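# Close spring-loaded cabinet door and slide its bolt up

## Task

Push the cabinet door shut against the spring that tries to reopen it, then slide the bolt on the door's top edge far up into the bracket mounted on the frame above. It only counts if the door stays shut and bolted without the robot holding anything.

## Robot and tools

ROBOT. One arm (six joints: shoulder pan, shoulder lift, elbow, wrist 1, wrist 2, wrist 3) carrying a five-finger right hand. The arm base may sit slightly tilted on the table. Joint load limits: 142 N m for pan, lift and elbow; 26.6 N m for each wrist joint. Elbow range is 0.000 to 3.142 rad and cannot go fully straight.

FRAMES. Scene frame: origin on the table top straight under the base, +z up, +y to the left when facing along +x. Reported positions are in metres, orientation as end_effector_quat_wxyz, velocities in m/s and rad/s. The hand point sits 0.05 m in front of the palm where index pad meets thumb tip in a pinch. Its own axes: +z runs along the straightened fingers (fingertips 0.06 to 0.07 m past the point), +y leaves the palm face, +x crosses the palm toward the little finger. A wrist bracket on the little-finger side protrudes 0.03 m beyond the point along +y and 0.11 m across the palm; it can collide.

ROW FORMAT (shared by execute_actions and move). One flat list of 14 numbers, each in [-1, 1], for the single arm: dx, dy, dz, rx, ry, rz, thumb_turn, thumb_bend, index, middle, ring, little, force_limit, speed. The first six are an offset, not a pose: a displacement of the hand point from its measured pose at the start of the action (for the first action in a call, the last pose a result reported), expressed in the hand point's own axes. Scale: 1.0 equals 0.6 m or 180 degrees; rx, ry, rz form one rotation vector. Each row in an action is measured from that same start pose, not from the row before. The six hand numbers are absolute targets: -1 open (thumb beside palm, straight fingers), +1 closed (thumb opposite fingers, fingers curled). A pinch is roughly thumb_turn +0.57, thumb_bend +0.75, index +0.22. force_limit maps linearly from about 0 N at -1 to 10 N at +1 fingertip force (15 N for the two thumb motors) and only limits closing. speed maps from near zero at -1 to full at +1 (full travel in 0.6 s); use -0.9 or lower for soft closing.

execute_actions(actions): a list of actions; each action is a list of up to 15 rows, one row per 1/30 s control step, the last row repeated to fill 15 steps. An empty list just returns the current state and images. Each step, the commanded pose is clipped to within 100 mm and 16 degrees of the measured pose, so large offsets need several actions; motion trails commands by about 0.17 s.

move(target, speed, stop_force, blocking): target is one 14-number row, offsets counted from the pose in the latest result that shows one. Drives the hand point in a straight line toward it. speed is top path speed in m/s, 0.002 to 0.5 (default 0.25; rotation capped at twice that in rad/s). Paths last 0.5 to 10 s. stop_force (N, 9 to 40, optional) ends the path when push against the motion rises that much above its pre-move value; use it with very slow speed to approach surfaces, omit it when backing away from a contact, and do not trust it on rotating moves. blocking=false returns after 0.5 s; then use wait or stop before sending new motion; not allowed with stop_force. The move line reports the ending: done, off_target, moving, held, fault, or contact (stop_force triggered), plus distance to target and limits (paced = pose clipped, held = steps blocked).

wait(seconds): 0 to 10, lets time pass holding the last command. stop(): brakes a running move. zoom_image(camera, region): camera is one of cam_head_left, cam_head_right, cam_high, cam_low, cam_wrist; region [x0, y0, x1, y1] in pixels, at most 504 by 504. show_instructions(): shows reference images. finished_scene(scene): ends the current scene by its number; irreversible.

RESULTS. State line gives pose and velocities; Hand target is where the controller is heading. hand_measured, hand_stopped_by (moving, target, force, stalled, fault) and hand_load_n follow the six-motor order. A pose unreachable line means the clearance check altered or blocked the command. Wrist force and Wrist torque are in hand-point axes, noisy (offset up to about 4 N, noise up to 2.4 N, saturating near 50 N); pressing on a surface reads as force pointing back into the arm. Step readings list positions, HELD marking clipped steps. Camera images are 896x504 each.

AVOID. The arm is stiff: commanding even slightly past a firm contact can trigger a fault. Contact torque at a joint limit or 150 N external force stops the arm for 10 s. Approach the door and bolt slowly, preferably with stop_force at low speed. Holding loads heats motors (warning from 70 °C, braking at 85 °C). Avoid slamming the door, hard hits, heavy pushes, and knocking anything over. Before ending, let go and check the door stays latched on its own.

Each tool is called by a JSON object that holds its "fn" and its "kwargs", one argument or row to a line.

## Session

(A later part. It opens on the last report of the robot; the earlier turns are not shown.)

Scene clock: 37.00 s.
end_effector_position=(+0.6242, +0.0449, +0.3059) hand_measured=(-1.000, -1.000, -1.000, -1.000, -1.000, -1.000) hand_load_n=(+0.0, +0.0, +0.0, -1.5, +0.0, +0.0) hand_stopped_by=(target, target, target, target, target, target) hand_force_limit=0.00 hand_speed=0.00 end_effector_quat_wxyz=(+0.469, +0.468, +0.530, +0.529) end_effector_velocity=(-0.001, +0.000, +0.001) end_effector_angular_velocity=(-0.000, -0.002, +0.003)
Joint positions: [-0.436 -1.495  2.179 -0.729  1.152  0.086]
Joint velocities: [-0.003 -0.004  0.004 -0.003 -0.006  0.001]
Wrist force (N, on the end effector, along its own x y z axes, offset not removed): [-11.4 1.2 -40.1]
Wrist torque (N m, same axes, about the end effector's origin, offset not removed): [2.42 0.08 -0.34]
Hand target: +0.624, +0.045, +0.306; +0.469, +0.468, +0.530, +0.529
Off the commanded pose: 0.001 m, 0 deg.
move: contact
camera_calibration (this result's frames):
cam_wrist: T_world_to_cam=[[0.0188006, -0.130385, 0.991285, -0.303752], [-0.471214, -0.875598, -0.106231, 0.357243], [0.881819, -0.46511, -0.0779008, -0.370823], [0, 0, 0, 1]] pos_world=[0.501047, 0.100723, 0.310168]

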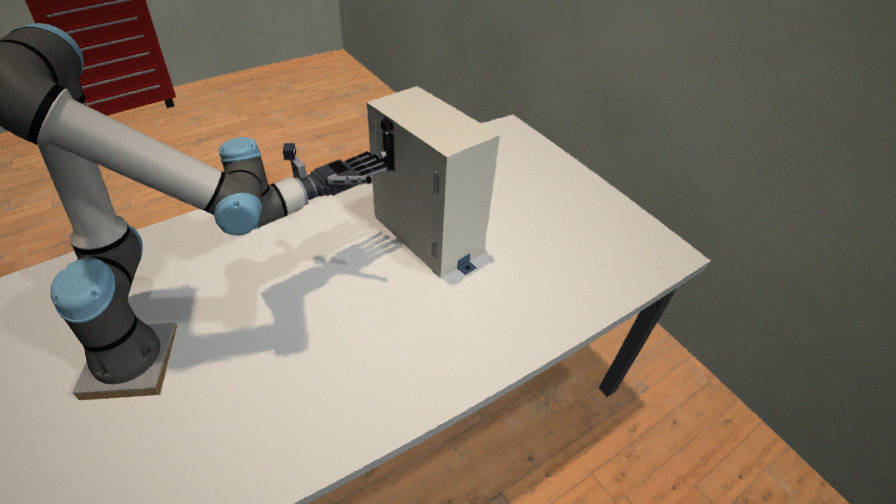

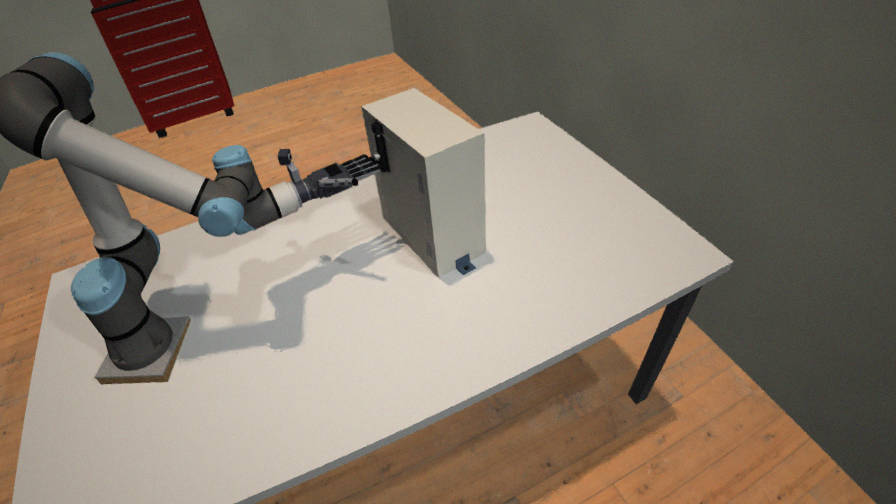

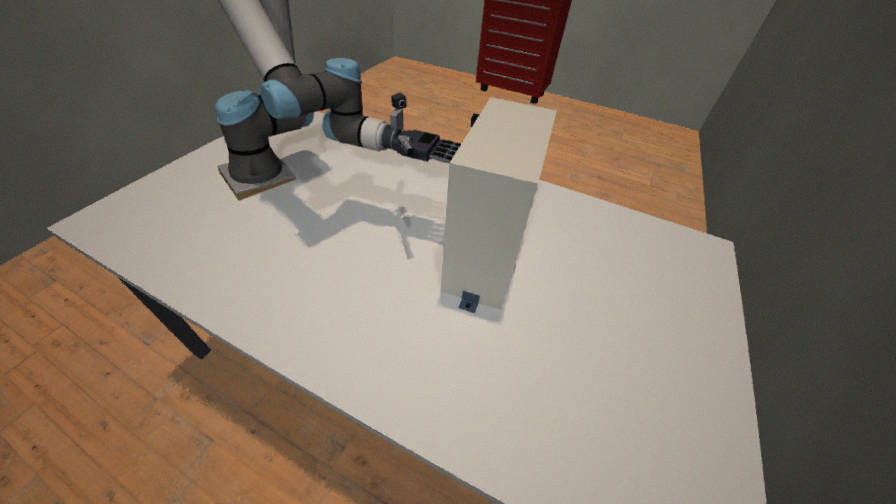

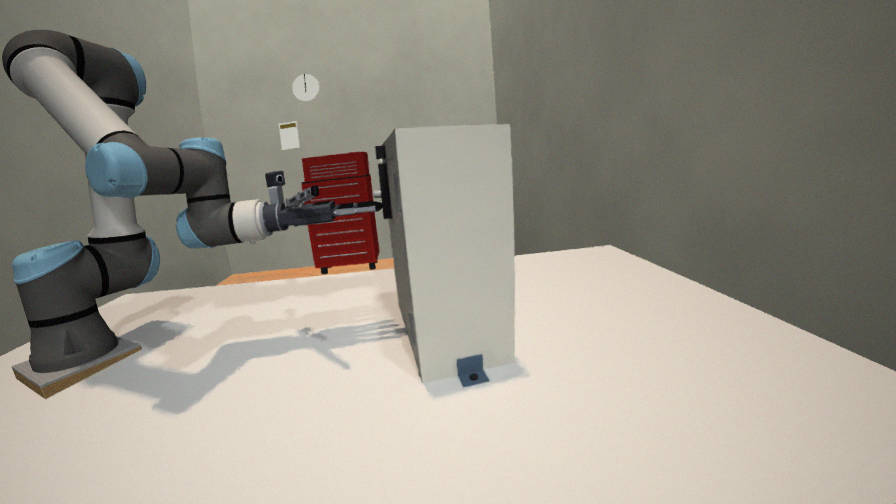

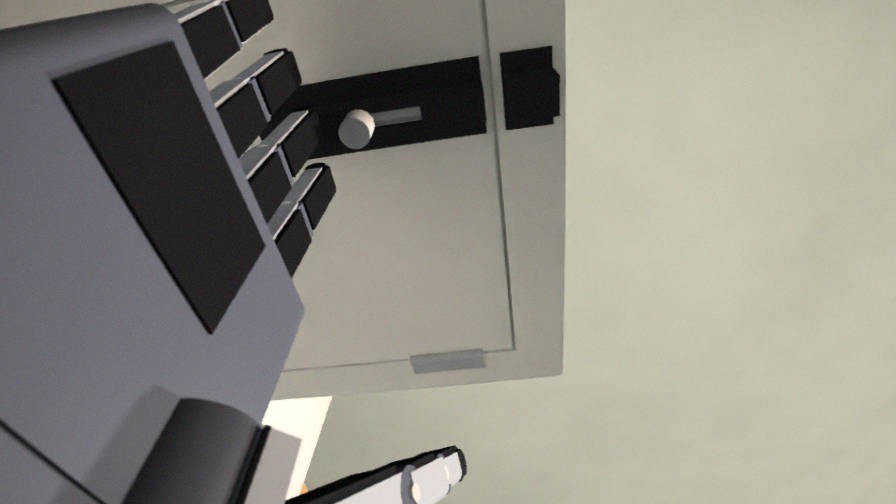

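{"fn": "move", "kwargs": {
  "target": [0.003,0.053,-0.002,0,0,0,-1,-1,-1,-1,-1,-1,0,0],
  "speed": 0.015,
  "stop_force": 35
}}

Scene clock: 45.40 s.
end_effector_position=(+0.6228, +0.0465, +0.3375) hand_measured=(-1.000, -1.000, -1.000, -1.000, -1.000, -1.000) hand_load_n=(+0.0, +0.0, +0.0, +1.5, +0.0, +0.0) hand_stopped_by=(target, target, target, target, target, target) hand_force_limit=0.00 hand_speed=0.00 end_effector_quat_wxyz=(+0.469, +0.468, +0.530, +0.529) end_effector_velocity=(-0.000, +0.001, +0.001) end_effector_angular_velocity=(-0.000, +0.000, +0.001)
Joint positions: [-0.44  -1.554  2.141 -0.632  1.148  0.087]
Joint velocities: [ 0.001 -0.003 -0.001  0.005 -0.    -0.   ]
Wrist force (N, on the end effector, along its own x y z axes, offset not removed): [-4.9 -13.3 -21.7]
Wrist torque (N m, same axes, about the end effector's origin, offset not removed): [1.86 0.68 -0.20]
Hand target: +0.623, +0.047, +0.338; +0.469, +0.468, +0.530, +0.529
Off the commanded pose: 0.000 m, 0 deg.
move: done
camera_calibration (this result's frames):
cam_wrist: T_world_to_cam=[[0.0187933, -0.130387, 0.991285, -0.334921], [-0.471226, -0.875591, -0.106236, 0.361418], [0.881812, -0.465123, -0.0778972, -0.366349], [0, 0, 0, 1]] pos_world=[0.499655, 0.102388, 0.34186]

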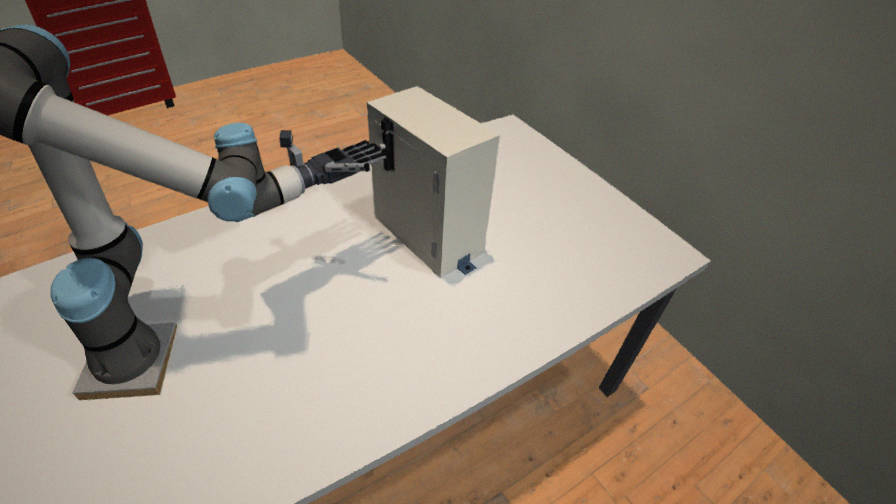

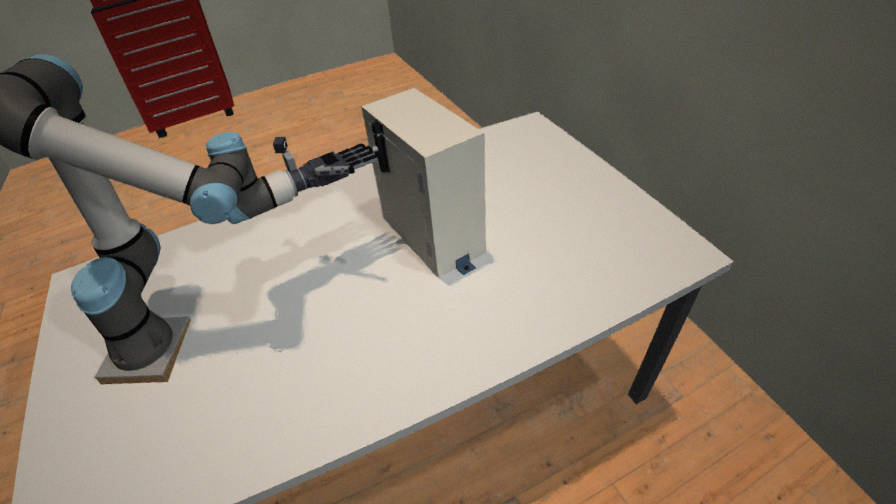

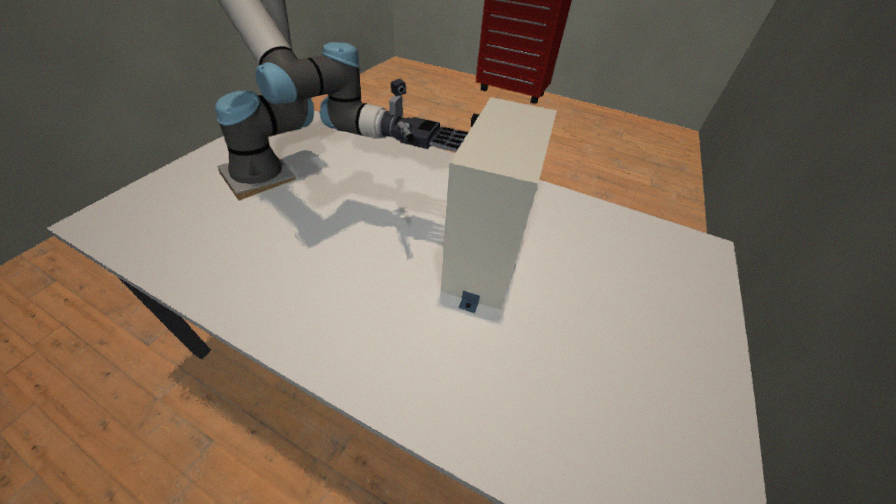

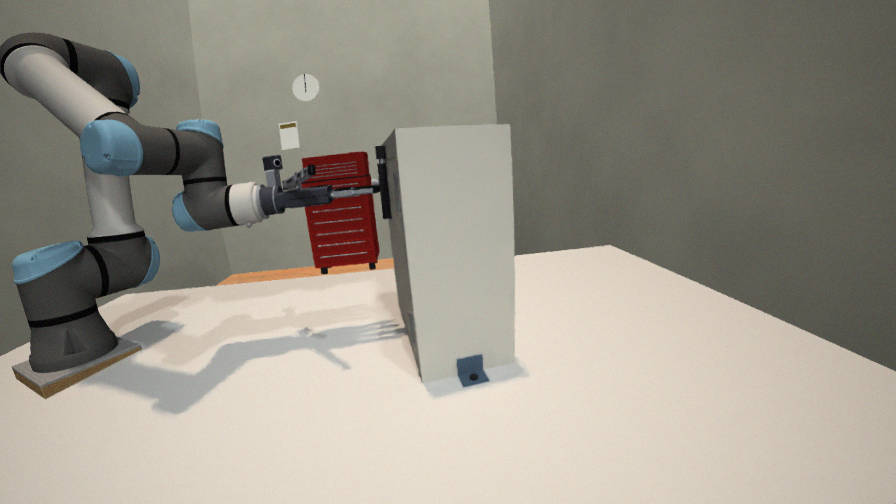

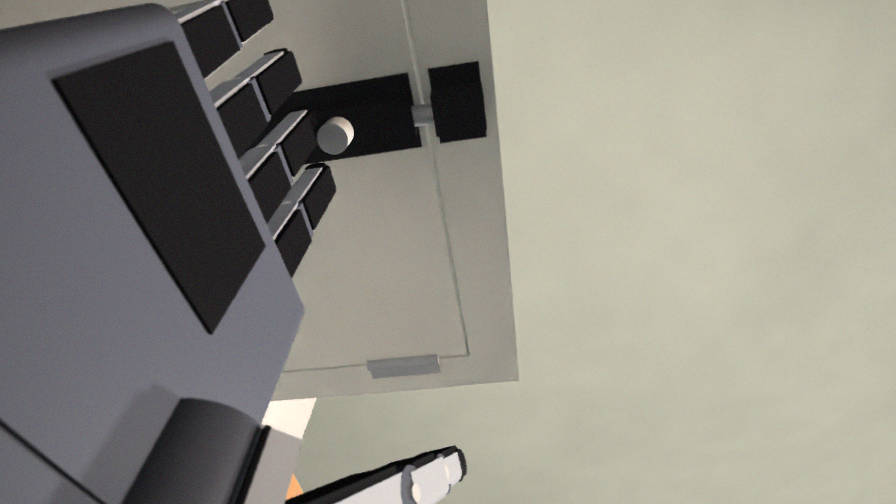

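{"fn": "move", "kwargs": {
  "target": [0,0.005,0,0,0,0,-1,-1,-1,-1,-1,-1,0,0],
  "speed": 0.008,
  "stop_force": 10
}}

{"fn": "move", "kwargs": {
  "target": [0,-0.012,-0.08,0,0,0,-1,-1,-1,-1,-1,-1,0,0],
  "speed": 0.1
}}

Scene clock: 50.03 s.
end_effector_position=(+0.6228, +0.0465, +0.3404) hand_measured=(-1.000, -1.000, -1.000, -1.000, -1.000, -1.000) hand_load_n=(+0.0, +0.0, +0.0, +2.5, +0.0, +0.0) hand_stopped_by=(target, target, target, target, target, target) hand_force_limit=0.00 hand_speed=0.00 end_effector_quat_wxyz=(+0.469, +0.468, +0.530, +0.529) end_effector_velocity=(-0.000, +0.001, +0.000) end_effector_angular_velocity=(+0.000, +0.000, +0.001)
Joint positions: [-0.441 -1.559  2.137 -0.623  1.147  0.087]
Joint velocities: [ 0.001 -0.001 -0.001  0.002 -0.001  0.   ]
Wrist force (N, on the end effector, along its own x y z axes, offset not removed): [-1.2 -20.0 -22.4]
Wrist torque (N m, same axes, about the end effector's origin, offset not removed): [2.37 0.20 -0.07]
Hand target: +0.623, +0.047, +0.341; +0.469, +0.468, +0.530, +0.529
Off the commanded pose: 0.000 m, 0 deg.
move: done
camera_calibration (this result's frames):
cam_wrist: T_world_to_cam=[[0.0189682, -0.130411, 0.991279, -0.337869], [-0.471256, -0.875582, -0.106173, 0.361718], [0.881792, -0.465133, -0.0780652, -0.366045], [0, 0, 0, 1]] pos_world=[0.499646, 0.102392, 0.344751]

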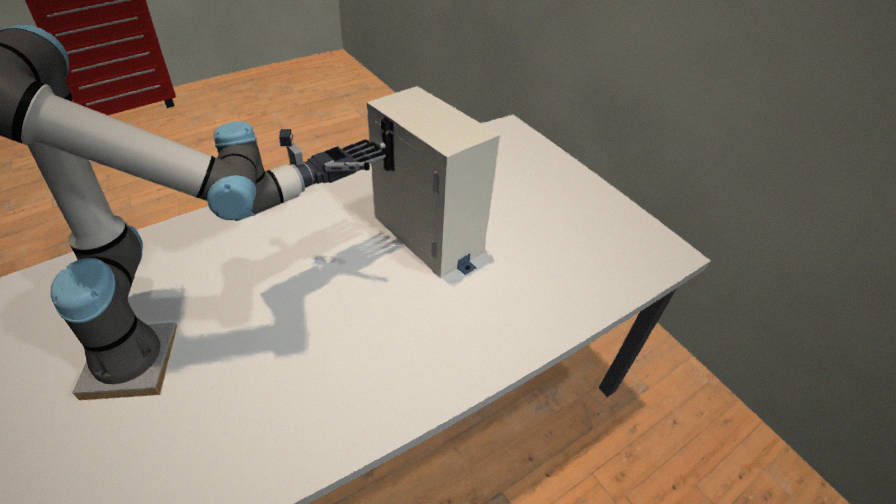

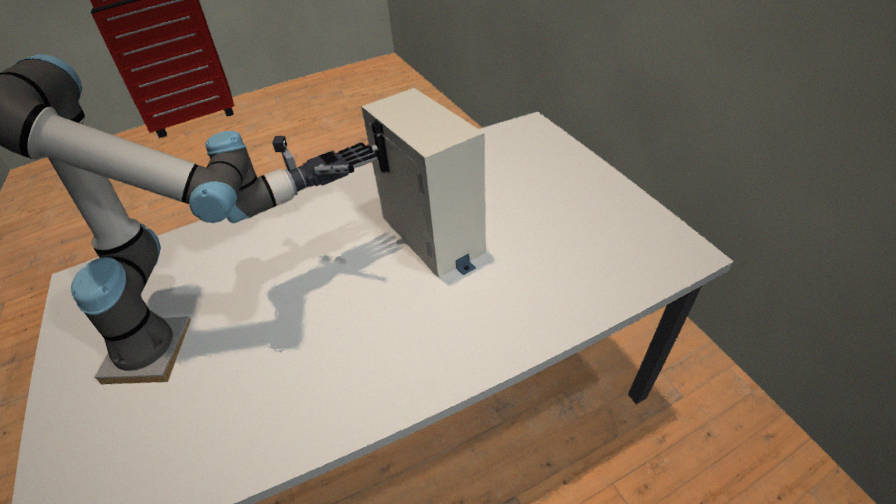

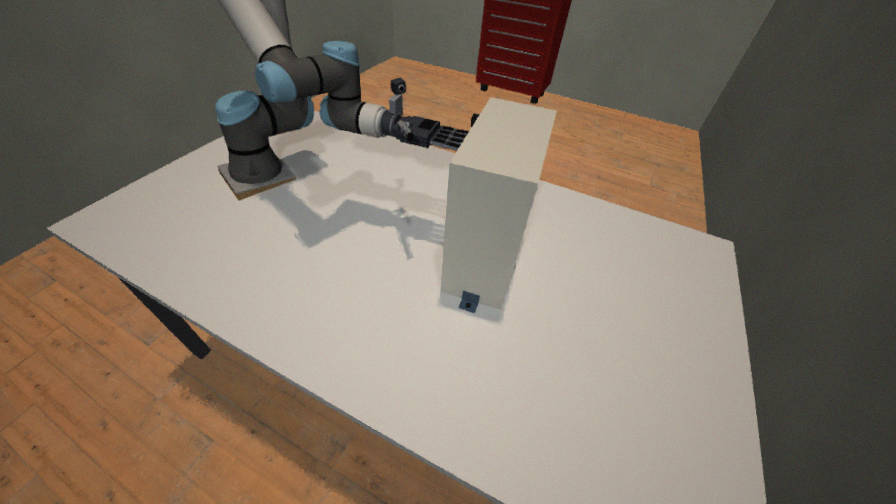

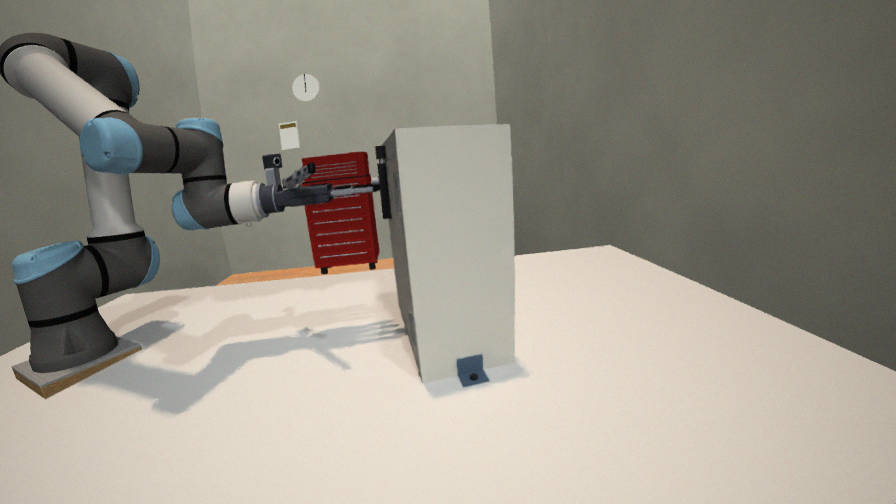

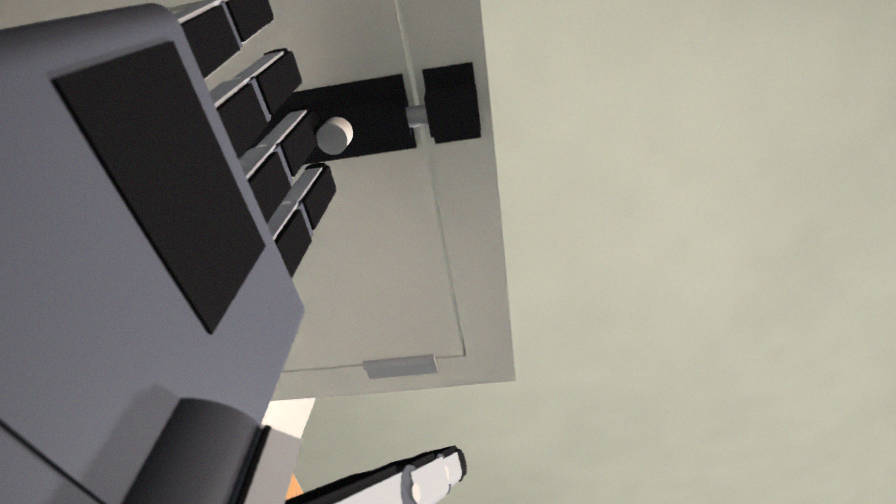

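Scene clock: 50.93 s.
end_effector_position=(+0.5752, +0.0406, +0.3333) hand_measured=(-1.000, -1.000, -1.000, -1.000, -1.000, -1.000) hand_load_n=(+0.0, +0.0, +0.0, +0.0, +0.0, +0.0) hand_stopped_by=(target, target, target, target, target, target) hand_force_limit=0.00 hand_speed=0.00 end_effector_quat_wxyz=(+0.469, +0.468, +0.530, +0.529) end_effector_velocity=(-0.002, +0.000, -0.001) end_effector_angular_velocity=(+0.001, +0.002, +0.001)
Joint positions: [-0.507 -1.67   2.27  -0.646  1.081  0.09 ]
Joint velocities: [-0.002 -0.003  0.005  0.    -0.003 -0.   ]
Wrist force (N, on the end effector, along its own x y z axes, offset not removed): [-1.6 -2.3 -1.1]
Wrist torque (N m, same axes, about the end effector's origin, offset not removed): [-0.23 0.21 0.15]
Hand target: +0.575, +0.041, +0.333; +0.469, +0.468, +0.530, +0.529
Off the commanded pose: 0.000 m, 0 deg.
move: done
camera_calibration (this result's frames):
cam_wrist: T_world_to_cam=[[0.0190102, -0.130199, 0.991306, -0.330707], [-0.47128, -0.875595, -0.105964, 0.333313], [0.881779, -0.465168, -0.0780054, -0.327448], [0, 0, 0, 1]] pos_world=[0.452107, 0.0964707, 0.337608]

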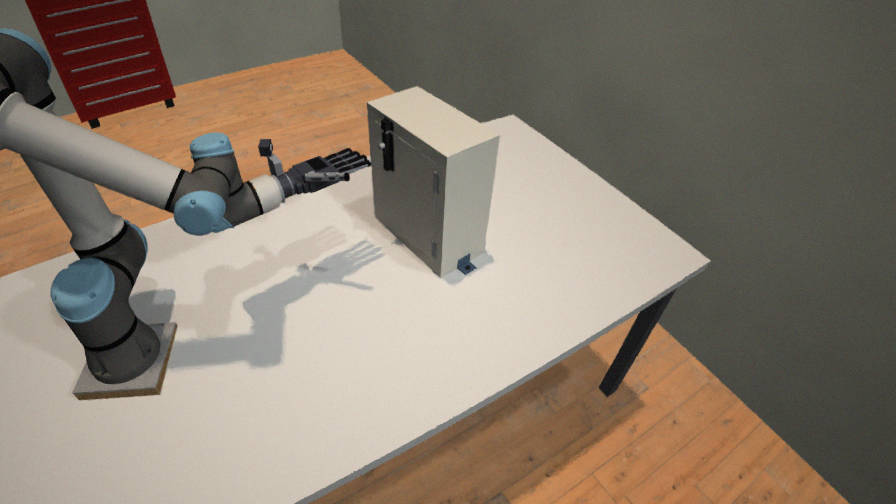

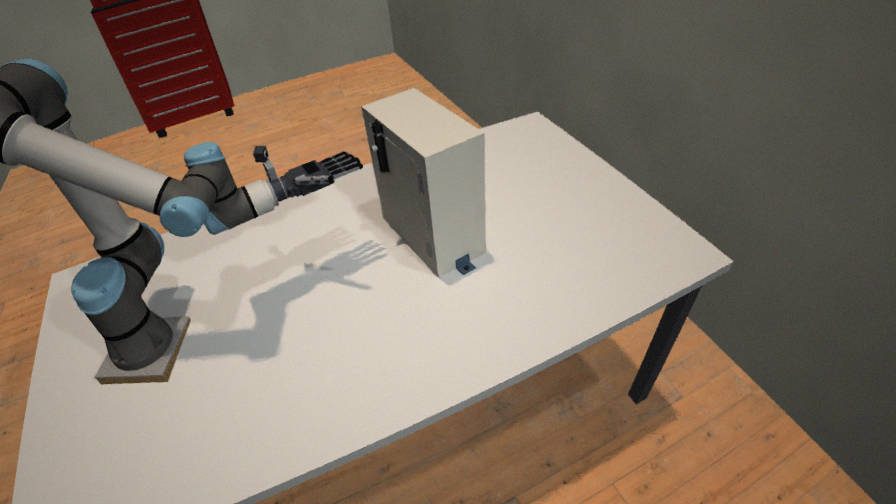

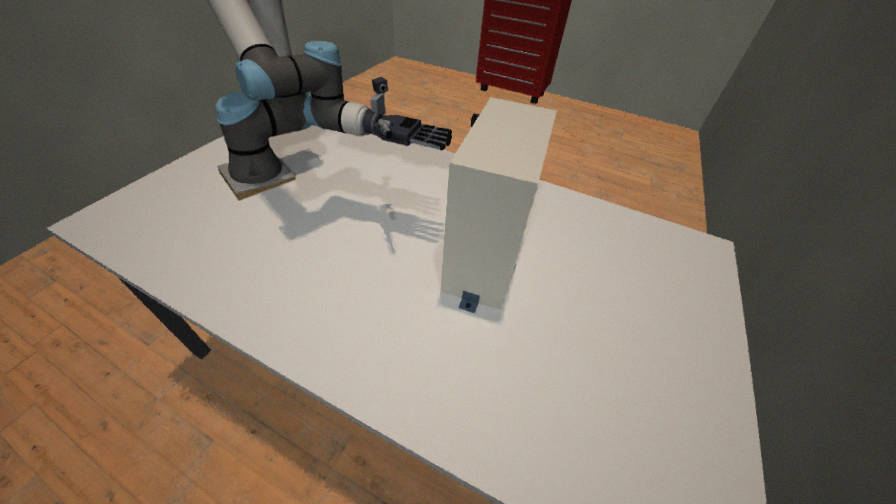

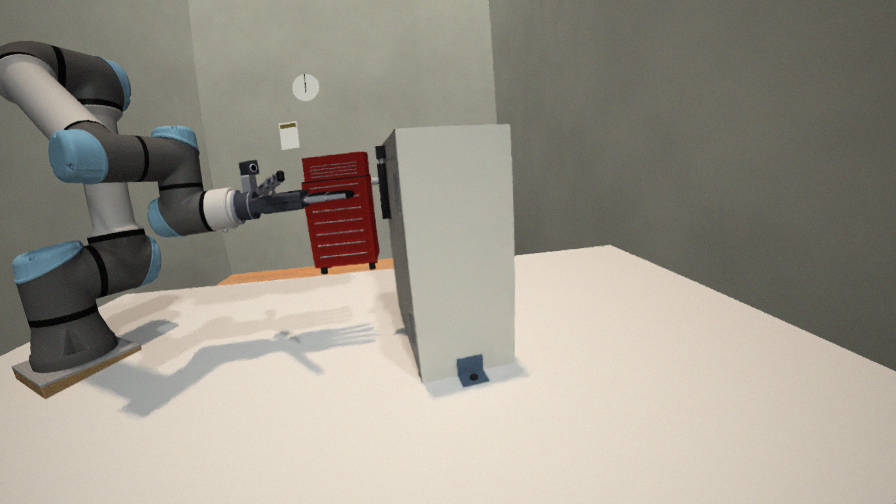

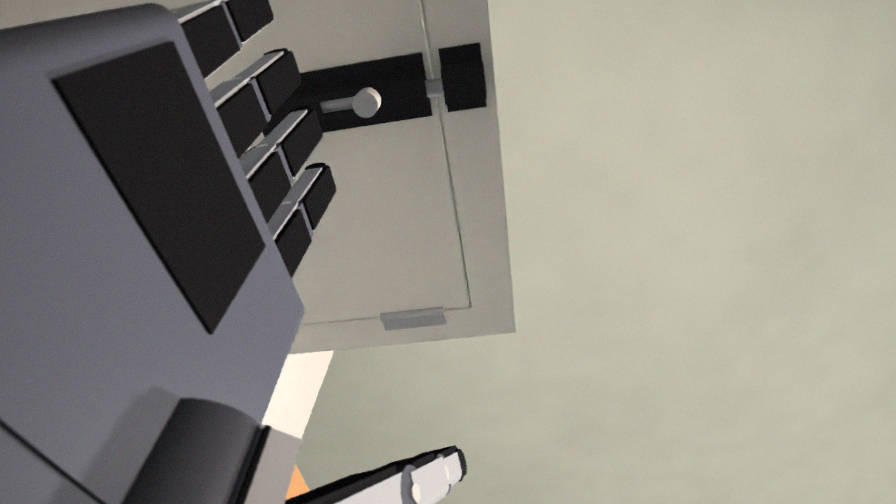

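{"fn": "finished_scene", "kwargs": {
  "scene": 2
}}

The scene is finished: the task was done.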